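# Unhook the hanging hook and lay it on mat

## Task

Free the hook that hangs on the vise-clamped hook and set it down lying flat on the mat, away from the vise. The mat is loose and must finish lying flat and entirely on the table. It counts as a failure if, at the end, a gripper still holds any loose object other than the hook, or if the robot bears more than a small share of the hook's weight. It also fails if the two hooks push or strike each other hard at any point from one second before they separate until contact between them ends, or extremely hard at any moment. At the instant of separation the hook must be grasped by one or both grippers and must touch nothing apart from the clamped hook. A result that stays in place only because the robot is holding it does not count.

## Robot and tools

ROBOT. Two 6-joint arms with parallel grippers, named left_arm and right_arm. They face each other across the table. Scene frame: origin at the table's centre, table surface at z = +0.020 m, +z up. left_arm's base sits at (-0.083, +0.480, +0.071) m, quat_wxyz (+0.816, 0, 0, -0.577), on the +y side; right_arm's base is at (+0.170, -0.541, +0.052) m, quat_wxyz (+0.777, 0, 0, +0.629). The names do not match image sides.

JOINT ORDER. Every row and every per-joint list uses, per arm: shoulder (joint_1), elbow (joint_2), wrist yaw (joint_4), waist (joint_0), wrist pitch (joint_3), wrist roll (joint_5), then the gripper opening. A row is 14 plain numbers in [-1, 1]: seven for left_arm, then seven for right_arm, always all 14 even if one arm is idle. Joint numbers are scaled: 1.0 equals 0.9615 rad for waist, shoulder and elbow, 1.713 rad for wrist pitch, 1.767 for wrist yaw, 1.728 for wrist roll. Stated ranges (rad): waist -3.054..3.054, shoulder 0.000..3.142, elbow 0.000..2.356, wrist pitch and wrist yaw -1.571..1.571, wrist roll -3.142..3.142; real ends may differ by 0.010. Asking a joint more than 0.010 rad beyond its end gets the action refused for both arms. Opening is absolute, not an offset: +1 fully open (0.088 m pad gap), empty fingers meet near -0.80; closing fully takes at least 0.5 s.

execute_actions(actions): a list of actions run in sequence. Each action is a table of 1 to 15 rows, one row per 1/30 s step; if fewer than 15 rows, the last row is held for the rest. Joint values are offsets from the angles the arm had when that action began (for the first action, the angles in the last reported state), not from the previous row. An empty list just returns the current state and images. A malformed action, or a first action failing the limit check, cancels the whole call.

move(target, speed, blocking): target is one 14-number row. Its joint values are offsets from the Joint positions in the latest result that listed them, not from where the arm is when the move starts; openings are absolute and sent immediately. All joints follow paths that finish together, so the hand traces a curve, taking 0.5 to 10 s. speed (0.01 to 2 rad/s, default 0.5) caps the joint with the longest way to go. Paths ignore obstacles and the other arm. blocking=false returns after 0.5 s while motion continues; then use wait or stop before issuing new motion. The 'move:' result line reports the ending (done, off_target, moving, held, fault), limits=held or limits=none, and each arm's joint farthest from its target.

wait(seconds): 0 to 10 s, arms keep their last command; returns early if a running move ends. stop(): brakes a running move; needs stopping room, fingers continue. zoom_image(camera, region): region [x0, y0, x1, y1] in pixels, at most 504 by 504, from cam_high, cam_low, cam_left_wrist or cam_right_wrist (all 504x504). read_manual(section) gives only licence text. finished_scene(scene) ends the scene irreversibly; only call it once the hook rests untouched on the mat.

RESULTS. The state line gives, per arm, end_effector_position (m) and end_effector_quat_wxyz in the scene frame, plus linear and angular velocity; printed positions drift somewhat at long reach. The end effector point lies between the pads, 3 to 4 cm short of the fingertips; fingers point along gripper +x and close along its y. Joint positions and Joint velocities list joints in rad, rad/s, then pad gap in m. Joint targets shows what the joints are currently driven toward. grip_measured is the opening on the command scale; grip_effort_n is motor effort in N, negative meaning closing, saturating near 83 N, noisy and offset. Step readings list joint angles at some steps; HELD marks steps where an arm was held back. Other lines: joint sent to its limit, joint command not followed (clearance check altered targets), MOTOR HOT, OVER-TEMPERATURE FAULT.

MOTION LIMITS. Each step, a joint's target stays within a lead of its measured angle: 0.211 rad for waist, shoulder, elbow; 0.213 wrist pitch; 0.267 wrist yaw; 0.228 wrist roll. Targets that would shift a gripper over 70 mm from its measured place are scaled back. Large offsets thus need several actions; friction can leave small turns undone, so check Joint positions after moving.

GRIPPING. To hold something, command about 0.07 below grip_measured; less for a lighter hold. Squeezing can make readings up to 0.061 narrower than the real gap. Pads give roughly 34 to 49 N each; very thin parts get less force.

CAUTIONS. Keep the hook firmly grasped and free of other contacts while lifting it off the clamped hook, and move slowly near it: no hard knocks between hooks. Do not let arms touch each other, drag the mat, or push anything off the table. Joint load limits (N m): waist 17.4, shoulder 21.6, elbow 21.5, wrist pitch 5.67, wrist yaw 5.65, wrist roll 5.3, held weight included; reaching one halts that arm for 10 s. Long holding heats motors, and at 95 °C the arm is frozen and may lose power. Loose objects may occasionally get nudged. Release the hook fully at the end so it rests on the mat on its own.

Each tool is called after "Request:" by a JSON object that holds its "op" and its "data".

## Session

Request:
{"op": "execute_actions", "data": {"actions": []}}

Scene clock: 0.00 s.
left_arm: end_effector_position=(-0.1406, +0.0391, +0.3548) grip_measured=+0.300 grip_effort_n=n/a end_effector_quat_wxyz=(+0.419, +0.391, +0.226, -0.788) end_effector_velocity=(-0.002, -0.000, +0.001) end_effector_angular_velocity=(-0.005, -0.003, +0.002) | right_arm: end_effector_position=(-0.0865, -0.4749, +0.3191) grip_measured=+1.000 grip_effort_n=n/a end_effector_quat_wxyz=(-0.188, -0.509, -0.064, +0.838) end_effector_velocity=(+0.003, -0.003, -0.001) end_effector_angular_velocity=(-0.014, -0.014, +0.011)
Joint names: [shoulder, elbow, wrist yaw, waist, wrist pitch, wrist roll]
Joint positions: left_arm=[ 1.903  2.113  0.343 -0.355 -1.236  0.459  0.054] | right_arm=[ 1.386  1.56  -0.428  1.29  -1.471 -0.8    0.088]
Joint velocities: left_arm=[-0.002 -0.002 -0.007 -0.007  0.007 -0.007 -0.   ] | right_arm=[ 0.002  0.002 -0.007  0.002 -0.022 -0.007  0.   ]
Heat: left arm: hottest wrist yaw 24 °C (+0.0 °C/min); right arm: hottest waist 25 °C (+0.0 °C/min).
Joint targets: left_arm=[1.903 2.113 0.343 -0.355 -1.236 0.459] | right_arm=[1.386 1.560 -0.428 1.290 -1.471 -0.800]

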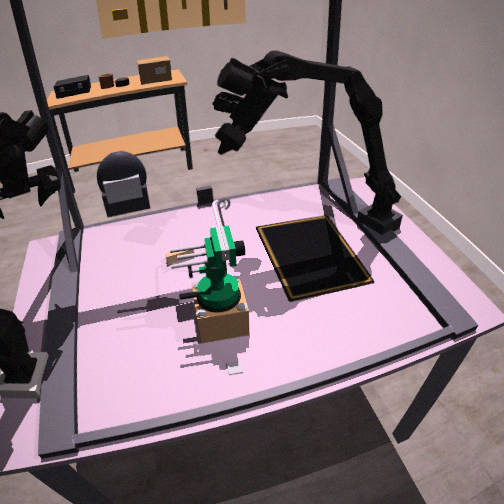

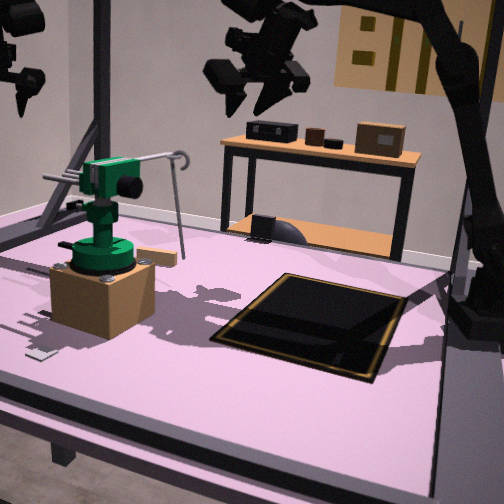

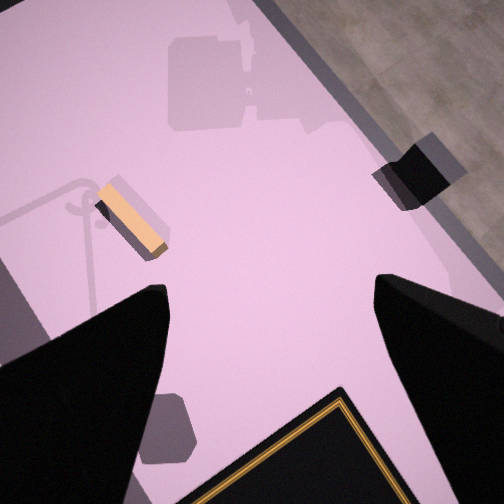

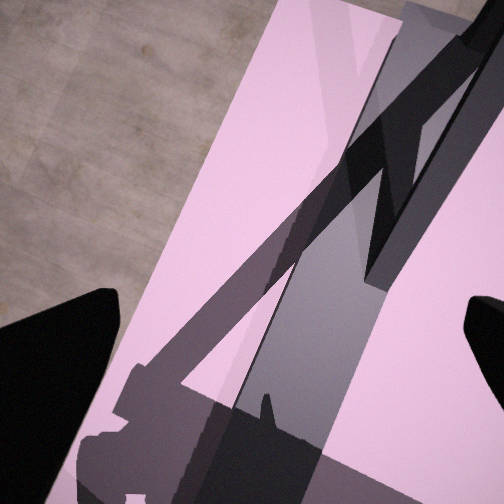

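Request:
{"op": "zoom_image", "data": {"camera": "cam_low", "region": [30, 120, 230, 320]}}

Request:
{"op": "zoom_image", "data": {"camera": "cam_high", "region": [150, 170, 300, 320]}}

Region (30, 120, 230, 320) of cam_low's 504x504 image, scaled by 2.520, with more detail than that image has.

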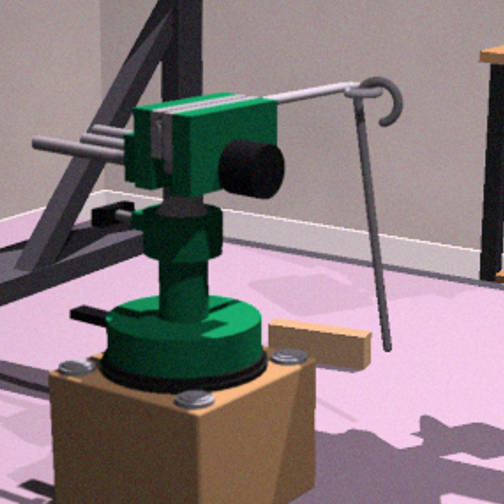

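Region (150, 170, 300, 320) of cam_high's 504x504 image, scaled by 3.360, with more detail than that image has.

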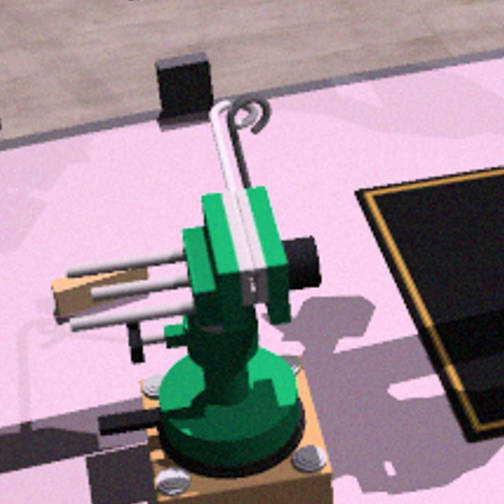

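Request:
{"op": "zoom_image", "data": {"camera": "cam_low", "region": [150, 135, 210, 195]}}

Request:
{"op": "zoom_image", "data": {"camera": "cam_high", "region": [200, 185, 250, 235]}}

Region (150, 135, 210, 195) of cam_low's 504x504 image, scaled by 8.400, with more detail than that image has.

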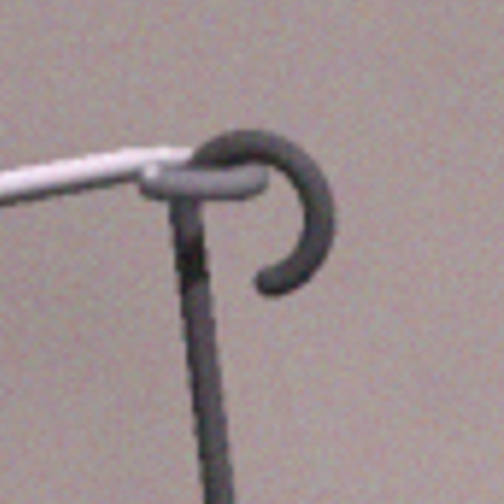

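Region (200, 185, 250, 235) of cam_high's 504x504 image, scaled by 10.080, with more detail than that image has.

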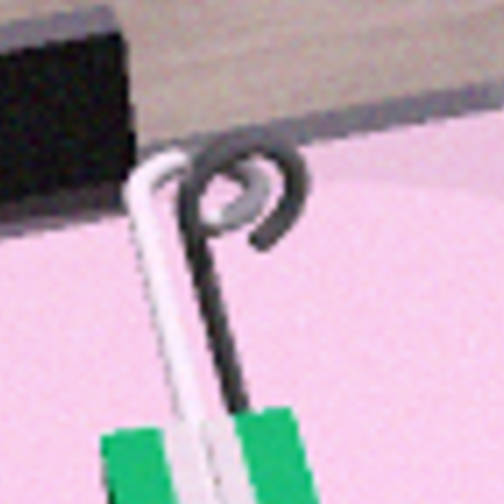

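Request:
{"op": "move", "data": {"target": [-0.4315,-0.687,-0.097,0,0.3155,-0.133,1.0, 0.05,-0.385,0.242,-0.674,0.747,0.463,1.0], "speed": 1.0}}

Scene clock: 79.60 s.
left_arm: end_effector_position=(-0.1156, +0.0726, +0.3425) grip_measured=+0.983 grip_effort_n=16.0 end_effector_quat_wxyz=(+0.563, +0.302, +0.190, -0.746) end_effector_velocity=(-0.002, +0.003, +0.001) end_effector_angular_velocity=(+0.004, +0.010, -0.003) | right_arm: end_effector_position=(-0.0134, -0.1480, +0.3323) grip_measured=+1.000 grip_effort_n=-3.0 end_effector_quat_wxyz=(+0.524, -0.175, +0.111, +0.826) end_effector_velocity=(+0.001, -0.001, -0.002) end_effector_angular_velocity=(-0.005, -0.006, +0.007)
Joint names: [shoulder, elbow, wrist yaw, waist, wrist pitch, wrist roll]
Joint positions: left_arm=[ 1.5    1.46   0.174 -0.355 -0.7    0.233  0.087] | right_arm=[ 1.427  1.204 -0.005  0.645 -0.194 -0.003  0.088]
Joint velocities: left_arm=[-0.007 -0.002  0.007 -0.002 -0.007 -0.007 -0.   ] | right_arm=[-0.002 -0.002 -0.007 -0.002 -0.007 -0.007  0.   ]
Heat: left arm: hottest shoulder 32 °C (+6.0 °C/min); right arm: hottest shoulder 27 °C (+1.0 °C/min).
Joint targets: left_arm=[1.488 1.453 0.172 -0.355 -0.696 0.229] | right_arm=[1.434 1.190 -0.000 0.642 -0.192 0.000]
move: off_target (left_arm, right_arm); limits=none; left_arm: farthest joint: the shoulder, 0.012 radians from its target (0.415 radians at the start); right_arm: farthest joint: the elbow, 0.014 radians from its target (0.371 radians at the start)

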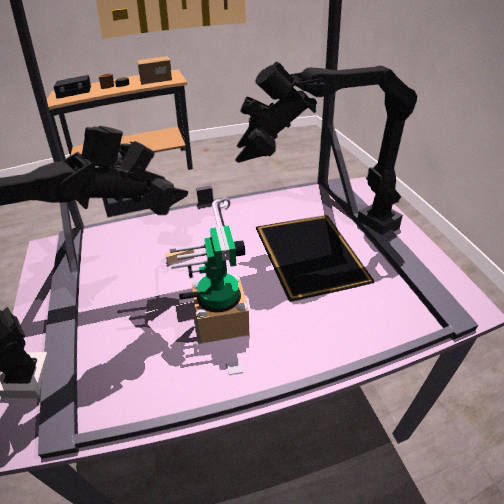

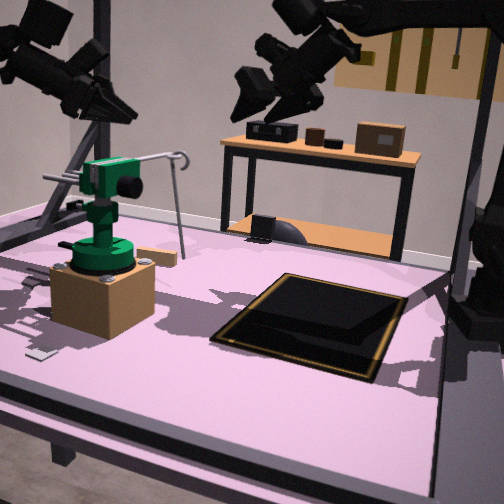

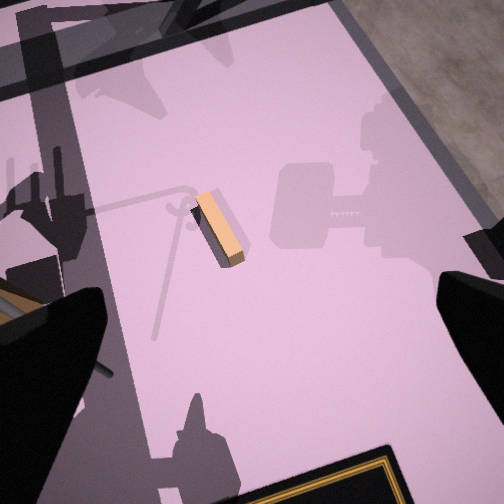

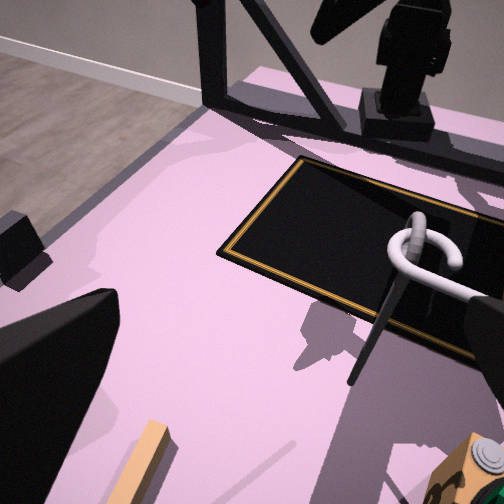

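Request:
{"op": "zoom_image", "data": {"camera": "cam_right_wrist", "region": [330, 190, 504, 400]}}

Region (330, 190, 504, 400) of cam_right_wrist's 504x504 image, scaled by 2.400, with more detail than that image has; it fills the left 418 columns of this view, and the rest is white.

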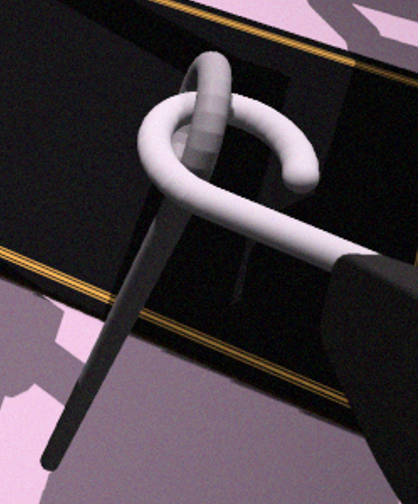

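Request:
{"op": "move", "data": {"target": [0.207,0.368,-0.098,0.180,-0.168,-0.135,1.0, 0,0,0,0,0,0,1.0], "speed": 0.8}}

Scene clock: 142.47 s.
left_arm: end_effector_position=(-0.0169, +0.0568, +0.3555) grip_measured=+0.983 grip_effort_n=15.6 end_effector_quat_wxyz=(+0.687, +0.276, +0.322, -0.590) end_effector_velocity=(+0.002, +0.002, -0.001) end_effector_angular_velocity=(+0.006, +0.009, +0.024) | right_arm: end_effector_position=(-0.0134, -0.1480, +0.3323) grip_measured=+1.000 grip_effort_n=-3.0 end_effector_quat_wxyz=(+0.524, -0.175, +0.110, +0.826) end_effector_velocity=(+0.001, -0.002, -0.004) end_effector_angular_velocity=(-0.018, -0.013, +0.007)
Joint names: [shoulder, elbow, wrist yaw, waist, wrist pitch, wrist roll]
Joint positions: left_arm=[ 1.691  1.801  0.004 -0.183 -0.985  0.004  0.087] | right_arm=[ 1.427  1.204 -0.005  0.645 -0.194 -0.003  0.088]
Joint velocities: left_arm=[-0.002 -0.002 -0.007  0.002 -0.007 -0.022 -0.   ] | right_arm=[-0.002 -0.002 -0.007 -0.002 -0.022 -0.007  0.   ]
Heat: left arm: hottest shoulder 32 °C (+0.0 °C/min); right arm: hottest shoulder 29 °C (+2.0 °C/min).
Joint targets: left_arm=[1.699 1.814 0.001 -0.182 -0.987 -0.000] | right_arm=[1.427 1.204 -0.005 0.645 -0.194 -0.003]
move: off_target (left_arm); limits=none; left_arm: farthest joint: the elbow, 0.013 radians from its target (0.354 radians at the start); right_arm: farthest joint: the waist, 0.000 radians from its target (0.000 radians at the start)

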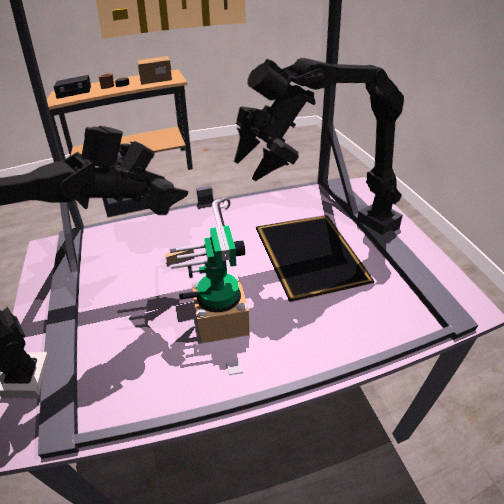

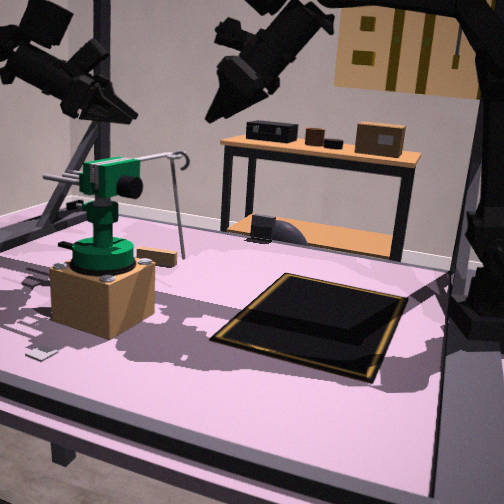

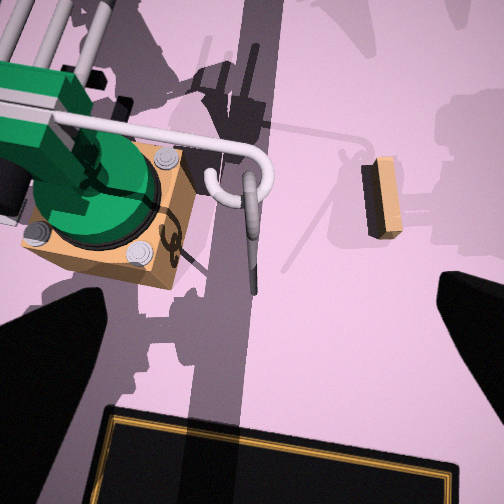

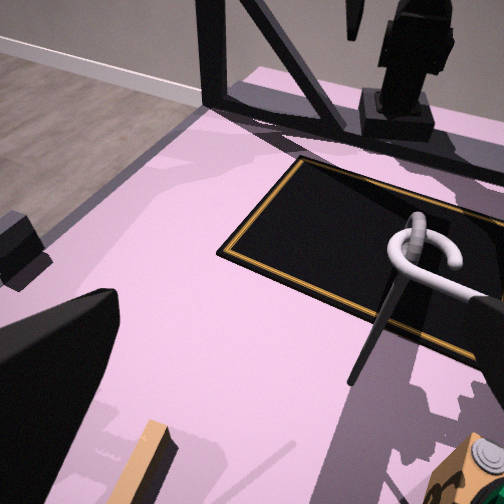

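Request:
{"op": "zoom_image", "data": {"camera": "cam_left_wrist", "region": [170, 120, 330, 310]}}

Region (170, 120, 330, 310) of cam_left_wrist's 504x504 image, scaled by 2.653, with more detail than that image has; it fills the left 424 columns of this view, and the rest is white.

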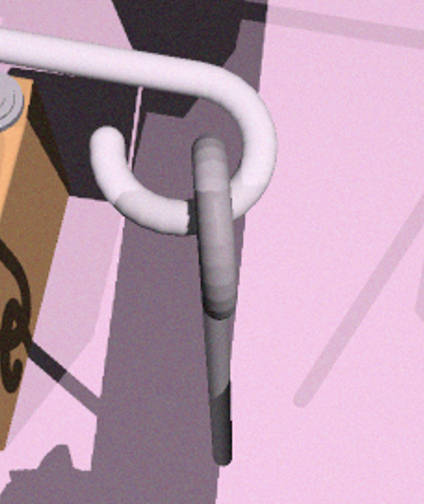

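Request:
{"op": "move", "data": {"target": [0,0,0,-0.5585,0,0,1.0, -0.312,0,0,0,0,0,1.0], "speed": 1.2}}

Scene clock: 263.47 s.
left_arm: end_effector_position=(-0.2429, +0.0825, +0.3553) grip_measured=+0.984 grip_effort_n=15.1 end_effector_quat_wxyz=(+0.505, +0.352, +0.238, -0.751) end_effector_velocity=(+0.002, +0.004, -0.001) end_effector_angular_velocity=(+0.011, -0.018, +0.012) | right_arm: end_effector_position=(+0.0161, -0.2114, +0.4456) grip_measured=+1.000 grip_effort_n=-3.5 end_effector_quat_wxyz=(+0.535, -0.051, +0.031, +0.843) end_effector_velocity=(+0.002, +0.001, -0.001) end_effector_angular_velocity=(-0.001, +0.007, -0.011)
Joint names: [shoulder, elbow, wrist yaw, waist, wrist pitch, wrist roll]
Joint positions: left_arm=[ 1.692  1.801  0.005 -0.72  -0.986  0.004  0.087] | right_arm=[ 1.13   1.204 -0.005  0.645 -0.194 -0.003  0.088]
Joint velocities: left_arm=[-0.002  0.002 -0.022 -0.007 -0.022 -0.007 -0.   ] | right_arm=[-0.002 -0.007  0.007 -0.002  0.007  0.007  0.   ]
Heat: left arm: hottest elbow 32 °C (+1.0 °C/min); right arm: hottest elbow 32 °C (+1.0 °C/min).
Joint targets: left_arm=[1.691 1.801 0.004 -0.720 -0.986 0.004] | right_arm=[1.127 1.204 -0.005 0.645 -0.194 -0.003]
move: done; limits=none; left_arm: farthest joint: the shoulder, 0.001 radians from its target (0.001 radians at the start); right_arm: farthest joint: the shoulder, 0.003 radians from its target (0.300 radians at the start)

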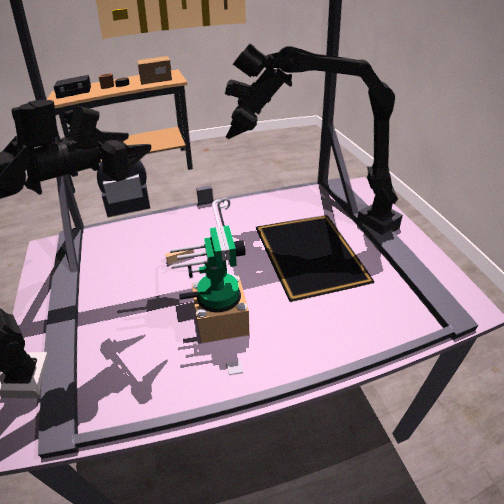

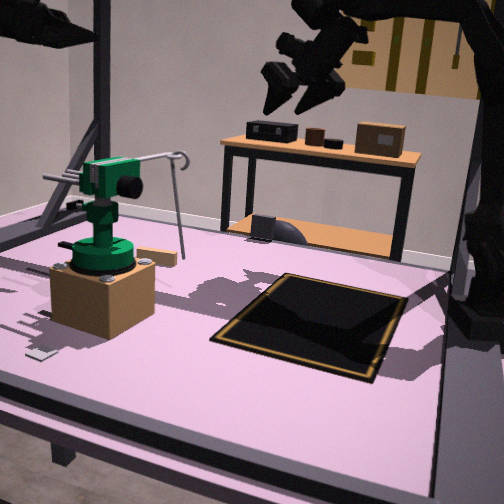

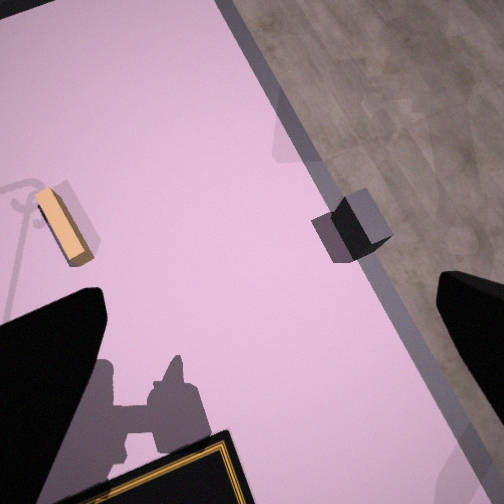

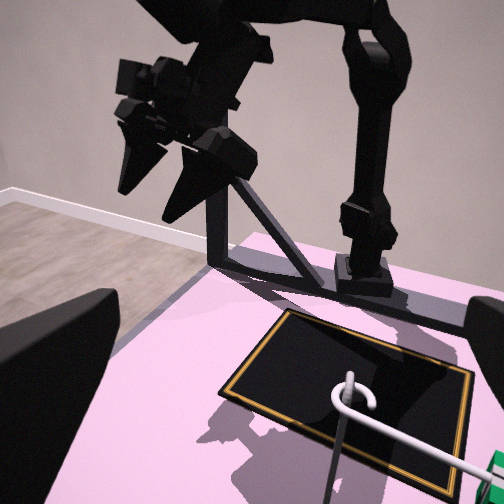

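Request:
{"op": "move", "data": {"target": [0.756,-0.398,-0.868,0.02,1.0,0,1.0, 0,0,0,0,-0.208,0,1.0], "speed": 1.3}}

Scene clock: 270.83 s.
left_arm: end_effector_position=(-0.1107, -0.0158, +0.1588) grip_measured=+0.984 grip_effort_n=13.7 end_effector_quat_wxyz=(+0.970, +0.133, -0.021, -0.201) end_effector_velocity=(-0.001, -0.000, +0.005) end_effector_angular_velocity=(-0.046, +0.016, +0.005) | right_arm: end_effector_position=(+0.0256, -0.2318, +0.3721) grip_measured=+1.000 grip_effort_n=-3.0 end_effector_quat_wxyz=(+0.520, -0.199, +0.126, +0.821) end_effector_velocity=(-0.003, +0.000, +0.006) end_effector_angular_velocity=(+0.023, +0.015, +0.020)
Joint names: [shoulder, elbow, wrist yaw, waist, wrist pitch, wrist roll]
Joint positions: left_arm=[ 2.412  1.422 -1.525 -0.702  0.724  0.004  0.087] | right_arm=[ 1.13   1.204 -0.005  0.645 -0.548 -0.003  0.088]
Joint velocities: left_arm=[-0.002  0.002 -0.007 -0.002  0.037 -0.007 -0.   ] | right_arm=[-0.002  0.002 -0.022 -0.002  0.022 -0.007  0.   ]
Heat: left arm: hottest elbow 32 °C (+1.0 °C/min); right arm: hottest elbow 32 °C (+1.0 °C/min).
Joint targets: left_arm=[2.419 1.418 -1.528 -0.701 0.727 0.004] | right_arm=[1.130 1.204 -0.005 0.645 -0.550 -0.003]
move: done; limits=none; left_arm: farthest joint: the shoulder, 0.007 radians from its target (0.727 radians at the start); right_arm: farthest joint: the wrist pitch, 0.002 radians from its target (0.356 radians at the start)

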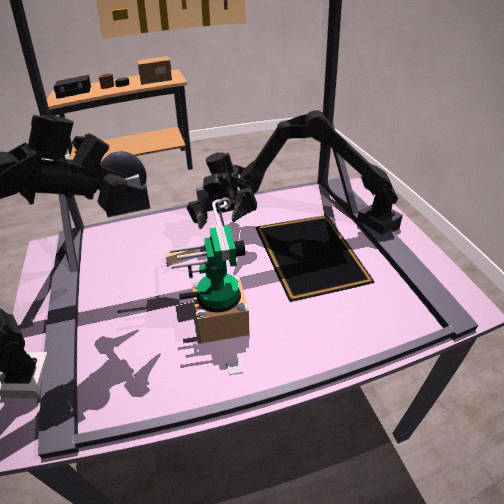

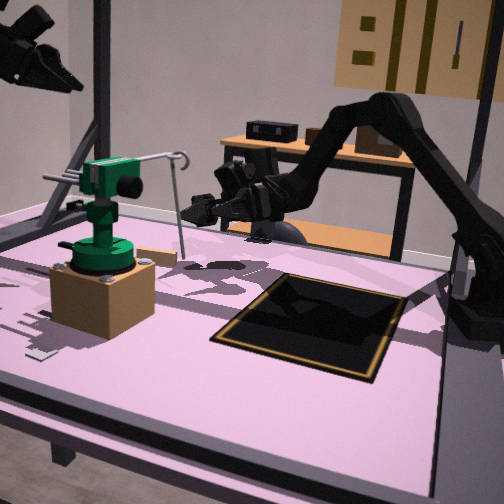

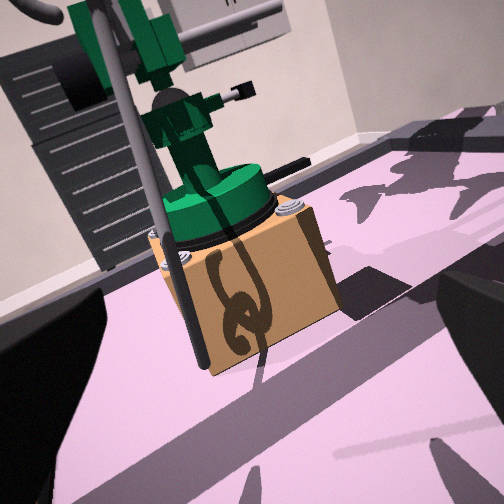

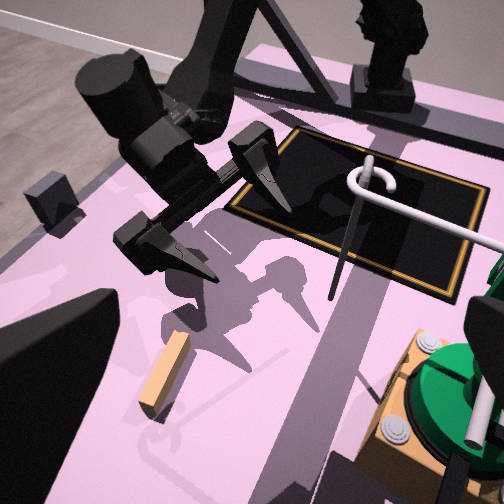

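Request:
{"op": "move", "data": {"target": [0.007,-0.004,0,0.096,0.155,-0.002,1.0, 0,0,0,0,0,0,1.0], "speed": 0.6}}

Scene clock: 277.23 s.
left_arm: end_effector_position=(-0.0650, -0.0186, +0.1781) grip_measured=+0.984 grip_effort_n=13.3 end_effector_quat_wxyz=(+0.988, +0.004, -0.001, -0.157) end_effector_velocity=(+0.000, +0.004, -0.001) end_effector_angular_velocity=(+0.033, -0.010, +0.020) | right_arm: end_effector_position=(+0.0256, -0.2318, +0.3721) grip_measured=+1.000 grip_effort_n=-3.0 end_effector_quat_wxyz=(+0.520, -0.199, +0.126, +0.821) end_effector_velocity=(+0.002, +0.001, -0.003) end_effector_angular_velocity=(-0.007, -0.014, -0.006)
Joint names: [shoulder, elbow, wrist yaw, waist, wrist pitch, wrist roll]
Joint positions: left_arm=[ 2.412  1.422 -1.525 -0.609  0.986  0.004  0.087] | right_arm=[ 1.13   1.204 -0.005  0.645 -0.548 -0.003  0.088]
Joint velocities: left_arm=[-0.002 -0.007 -0.022 -0.002 -0.007  0.022 -0.   ] | right_arm=[ 0.002 -0.002  0.007 -0.002 -0.007 -0.007  0.   ]
Heat: left arm: hottest shoulder 33 °C (+2.0 °C/min); right arm: hottest elbow 32 °C (+1.0 °C/min).
Joint targets: left_arm=[2.419 1.418 -1.525 -0.610 0.990 0.000] | right_arm=[1.130 1.204 -0.005 0.645 -0.548 -0.003]
move: done; limits=none; left_arm: farthest joint: the shoulder, 0.006 radians from its target (0.006 radians at the start); right_arm: farthest joint: the waist, 0.000 radians from its target (0.000 radians at the start)

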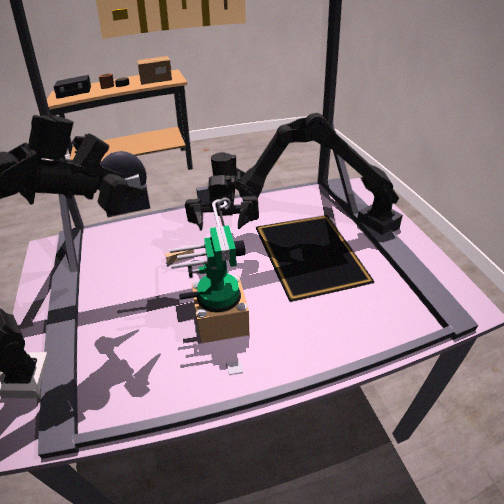

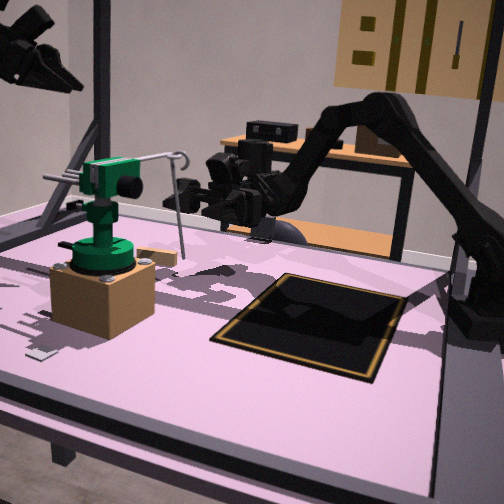

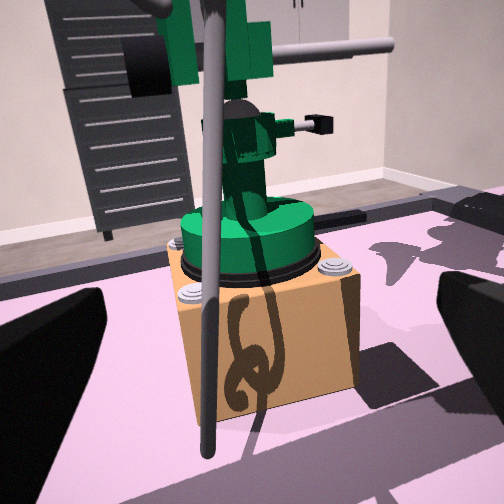

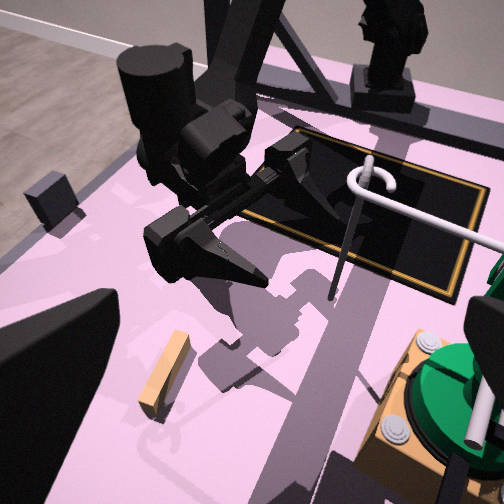

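Request:
{"op": "move", "data": {"target": [0.015,0.017,0,0.0936,0,0,0.6, 0,0,0,0,0,0,1.0], "speed": 0.25}}

Scene clock: 296.60 s.
left_arm: end_effector_position=(-0.0198, -0.0159, +0.1772) grip_measured=+0.603 grip_effort_n=-17.0 end_effector_quat_wxyz=(+0.994, +0.004, -0.000, -0.111) end_effector_velocity=(-0.002, -0.002, +0.001) end_effector_angular_velocity=(-0.005, +0.001, -0.010) | right_arm: end_effector_position=(+0.0256, -0.2318, +0.3721) grip_measured=+1.000 grip_effort_n=-3.0 end_effector_quat_wxyz=(+0.520, -0.199, +0.126, +0.821) end_effector_velocity=(-0.002, -0.002, -0.002) end_effector_angular_velocity=(-0.008, +0.000, +0.020)
Joint names: [shoulder, elbow, wrist yaw, waist, wrist pitch, wrist roll]
Joint positions: left_arm=[ 2.418  1.427 -1.525 -0.518  0.986  0.004  0.069] | right_arm=[ 1.13   1.204 -0.005  0.645 -0.548 -0.003  0.088]
Joint velocities: left_arm=[-0.002  0.002  0.007 -0.002 -0.007 -0.007  0.   ] | right_arm=[-0.002 -0.002 -0.022 -0.002 -0.007 -0.007  0.   ]
Heat: left arm: hottest shoulder 35 °C (+3.0 °C/min); right arm: hottest elbow 32 °C (+0.0 °C/min).
Joint targets: left_arm=[2.427 1.438 -1.525 -0.519 0.986 0.004] | right_arm=[1.130 1.204 -0.005 0.645 -0.548 -0.003]
move: off_target (left_arm); limits=none; left_arm: farthest joint: the elbow, 0.011 radians from its target (0.017 radians at the start); right_arm: farthest joint: the waist, 0.000 radians from its target (0.000 radians at the start)

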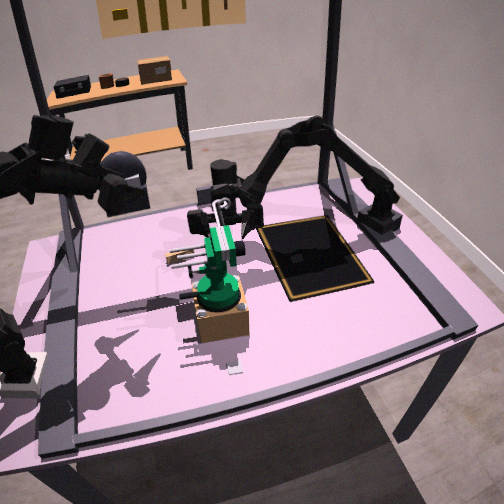

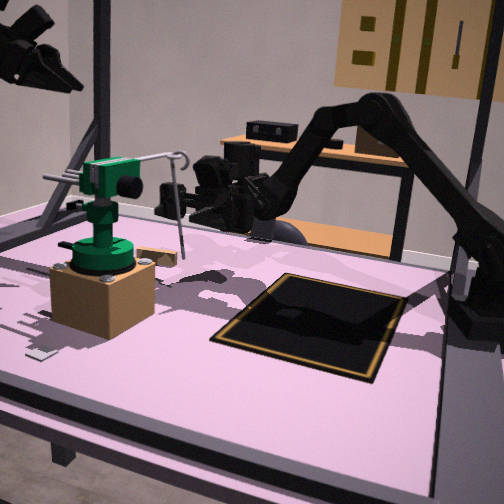

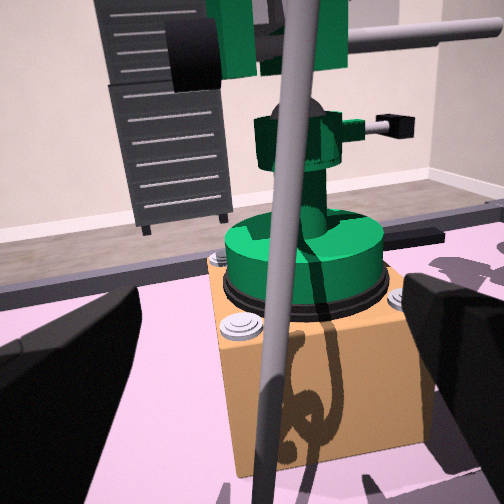

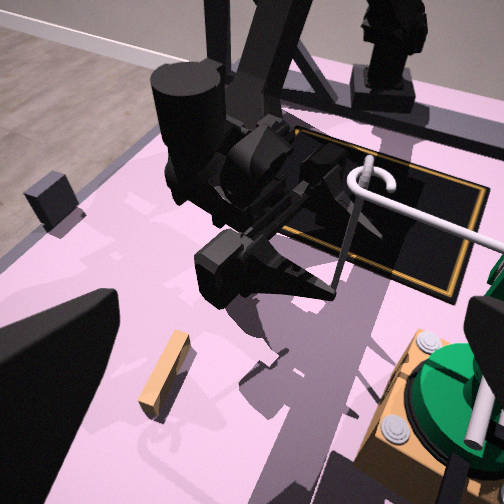

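Request:
{"op": "move", "data": {"target": [0,0,0,0,0,0.066,0.2, 0,0,0,0,0,0,1.0], "speed": 0.3}}

Request:
{"op": "zoom_image", "data": {"camera": "cam_right_wrist", "region": [280, 140, 440, 320]}}

Request:
{"op": "zoom_image", "data": {"camera": "cam_low", "region": [130, 130, 250, 270]}}

Scene clock: 315.30 s.
left_arm: end_effector_position=(-0.0198, -0.0159, +0.1773) grip_measured=+0.203 grip_effort_n=-17.0 end_effector_quat_wxyz=(+0.992, +0.058, -0.006, -0.111) end_effector_velocity=(-0.001, -0.001, +0.001) end_effector_angular_velocity=(-0.000, -0.000, -0.010) | right_arm: end_effector_position=(+0.0256, -0.2318, +0.3721) grip_measured=+1.000 grip_effort_n=-3.0 end_effector_quat_wxyz=(+0.520, -0.199, +0.126, +0.821) end_effector_velocity=(-0.002, -0.002, -0.002) end_effector_angular_velocity=(-0.014, +0.012, +0.014)
Joint names: [shoulder, elbow, wrist yaw, waist, wrist pitch, wrist roll]
Joint positions: left_arm=[ 2.418  1.428 -1.525 -0.518  0.986  0.114  0.049] | right_arm=[ 1.13   1.204 -0.005  0.645 -0.548 -0.003  0.088]
Joint velocities: left_arm=[-0.002 -0.002  0.007 -0.002  0.007  0.007  0.   ] | right_arm=[-0.002 -0.002 -0.022 -0.002 -0.007  0.007  0.   ]
Heat: left arm: hottest shoulder 37 °C (+5.0 °C/min); right arm: hottest elbow 33 °C (+1.0 °C/min).
Joint targets: left_arm=[2.418 1.428 -1.525 -0.518 0.986 0.118] | right_arm=[1.130 1.204 -0.005 0.645 -0.548 -0.003]
move: done; limits=none; left_arm: farthest joint: the wrist roll, 0.004 radians from its target (0.114 radians at the start); right_arm: farthest joint: the waist, 0.000 radians from its target (0.000 radians at the start)

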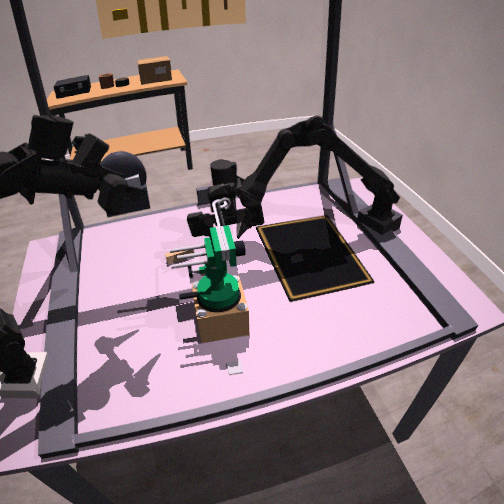

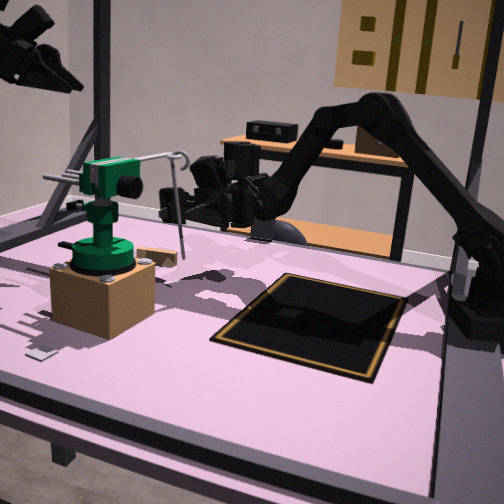

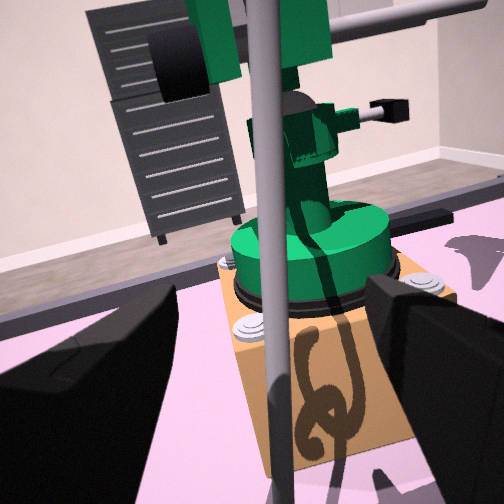

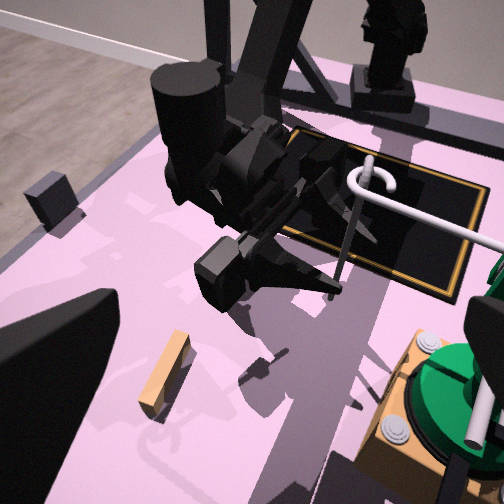

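Region (280, 140, 440, 320) of cam_right_wrist's 504x504 image, scaled by 2.800, with more detail than that image has.

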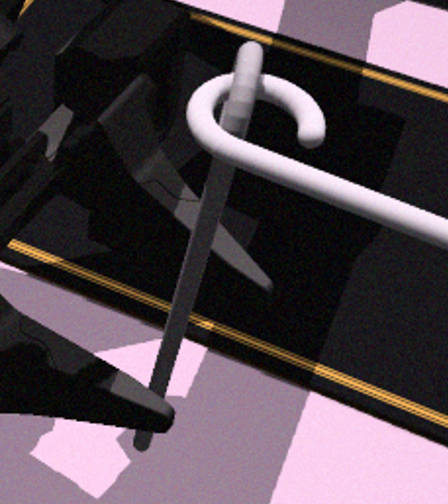

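Region (130, 130, 250, 270) of cam_low's 504x504 image, scaled by 3.600, with more detail than that image has; it fills the left 432 columns of this view, and the rest is white.

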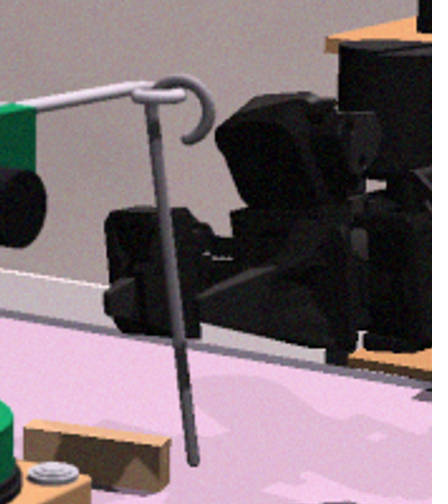

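Request:
{"op": "move", "data": {"target": [0,0,0,-0.024,0,0,0.0, 0,0,0,0,0,0,1.0], "speed": 0.1}}

Request:
{"op": "zoom_image", "data": {"camera": "cam_right_wrist", "region": [280, 140, 440, 320]}}

Scene clock: 328.60 s.
left_arm: end_effector_position=(-0.0304, -0.0172, +0.1773) grip_measured=+0.003 grip_effort_n=-17.0 end_effector_quat_wxyz=(+0.991, +0.058, -0.007, -0.122) end_effector_velocity=(+0.002, +0.002, -0.001) end_effector_angular_velocity=(+0.014, -0.003, +0.010) | right_arm: end_effector_position=(+0.0256, -0.2318, +0.3721) grip_measured=+1.000 grip_effort_n=-3.0 end_effector_quat_wxyz=(+0.520, -0.199, +0.126, +0.821) end_effector_velocity=(+0.000, -0.001, -0.002) end_effector_angular_velocity=(-0.005, -0.006, +0.007)
Joint names: [shoulder, elbow, wrist yaw, waist, wrist pitch, wrist roll]
Joint positions: left_arm=[ 2.418  1.428 -1.525 -0.539  0.986  0.114  0.039] | right_arm=[ 1.13   1.204 -0.005  0.645 -0.548 -0.003  0.088]
Joint velocities: left_arm=[-0.002 -0.002 -0.007  0.002 -0.022 -0.007 -0.   ] | right_arm=[-0.002 -0.002 -0.007 -0.002 -0.007 -0.007  0.   ]
Heat: left arm: hottest shoulder 39 °C (+7.1 °C/min); right arm: hottest elbow 33 °C (+1.0 °C/min).
Joint targets: left_arm=[2.418 1.428 -1.525 -0.541 0.986 0.113] | right_arm=[1.130 1.204 -0.005 0.645 -0.548 -0.003]
move: done; limits=none; left_arm: farthest joint: the waist, 0.002 radians from its target (0.023 radians at the start); right_arm: farthest joint: the waist, 0.000 radians from its target (0.000 radians at the start)

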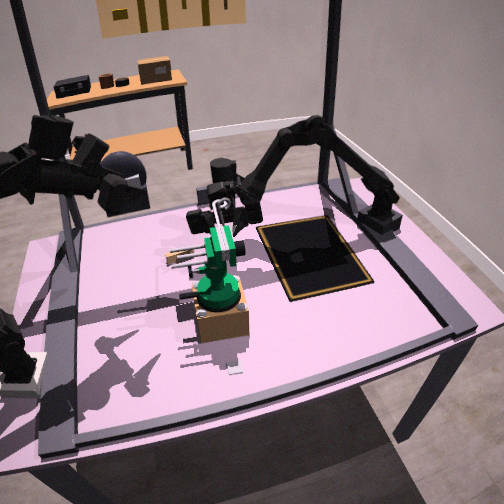

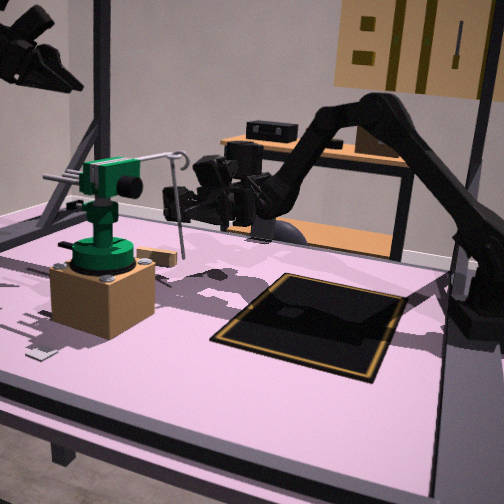

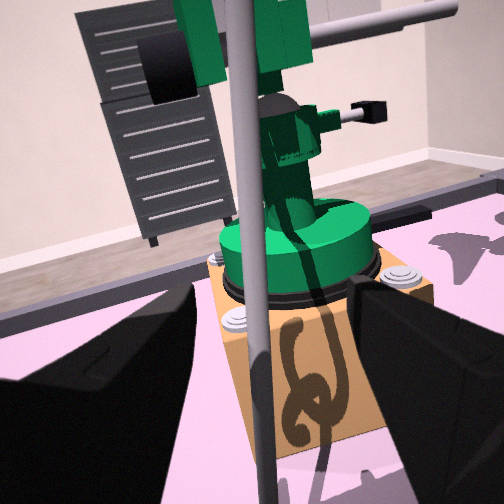

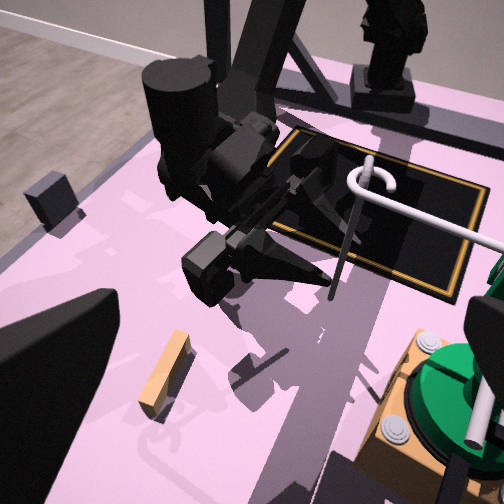

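Region (280, 140, 440, 320) of cam_right_wrist's 504x504 image, scaled by 2.800, with more detail than that image has.

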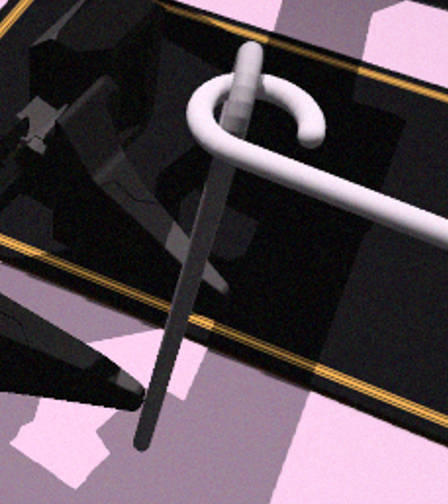

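Request:
{"op": "move", "data": {"target": [0,0,-0.012,0,0,0,-0.3, 0,0,0,0,0,0,1.0], "speed": 0.1}}

Scene clock: 334.10 s.
left_arm: end_effector_position=(-0.0298, -0.0145, +0.1773) grip_measured=-0.297 grip_effort_n=-17.0 end_effector_quat_wxyz=(+0.992, +0.058, -0.007, -0.113) end_effector_velocity=(-0.001, +0.001, -0.001) end_effector_angular_velocity=(+0.029, -0.006, +0.005) | right_arm: end_effector_position=(+0.0256, -0.2318, +0.3721) grip_measured=+1.000 grip_effort_n=-3.0 end_effector_quat_wxyz=(+0.520, -0.199, +0.126, +0.821) end_effector_velocity=(+0.000, -0.002, -0.004) end_effector_angular_velocity=(-0.019, -0.012, +0.007)
Joint names: [shoulder, elbow, wrist yaw, waist, wrist pitch, wrist roll]
Joint positions: left_arm=[ 2.418  1.428 -1.544 -0.539  0.986  0.114  0.024] | right_arm=[ 1.13   1.204 -0.005  0.645 -0.548 -0.003  0.088]
Joint velocities: left_arm=[-0.002 -0.002 -0.007 -0.002 -0.022  0.007 -0.   ] | right_arm=[ 0.002  0.002 -0.007 -0.002 -0.022 -0.007  0.   ]
Heat: left arm: hottest shoulder 39 °C (+7.1 °C/min); right arm: hottest elbow 33 °C (+1.0 °C/min).
Joint targets: left_arm=[2.418 1.428 -1.547 -0.539 0.986 0.114] | right_arm=[1.130 1.204 -0.005 0.645 -0.548 -0.003]
move: done; limits=none; left_arm: farthest joint: the wrist yaw, 0.002 radians from its target (0.021 radians at the start); right_arm: farthest joint: the waist, 0.000 radians from its target (0.000 radians at the start)

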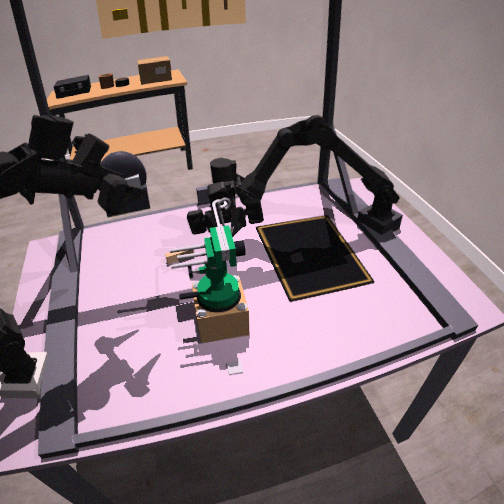

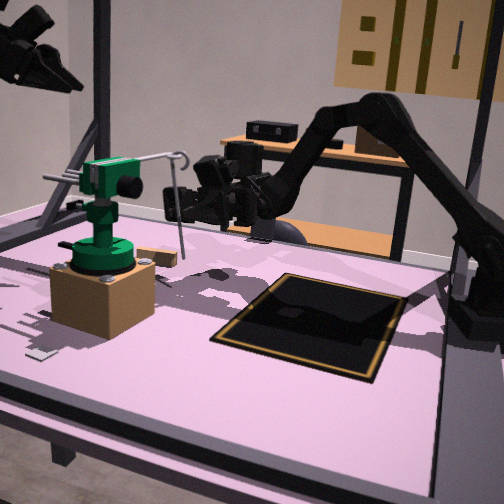

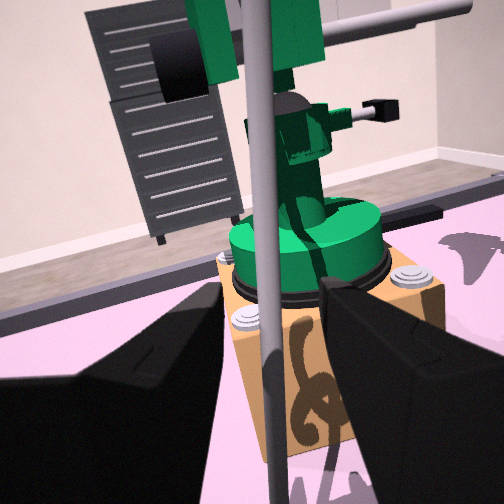

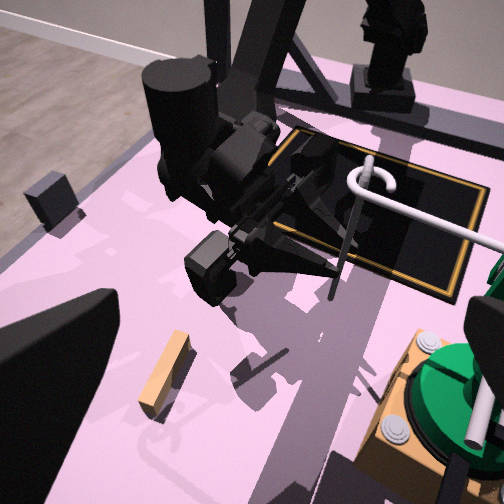

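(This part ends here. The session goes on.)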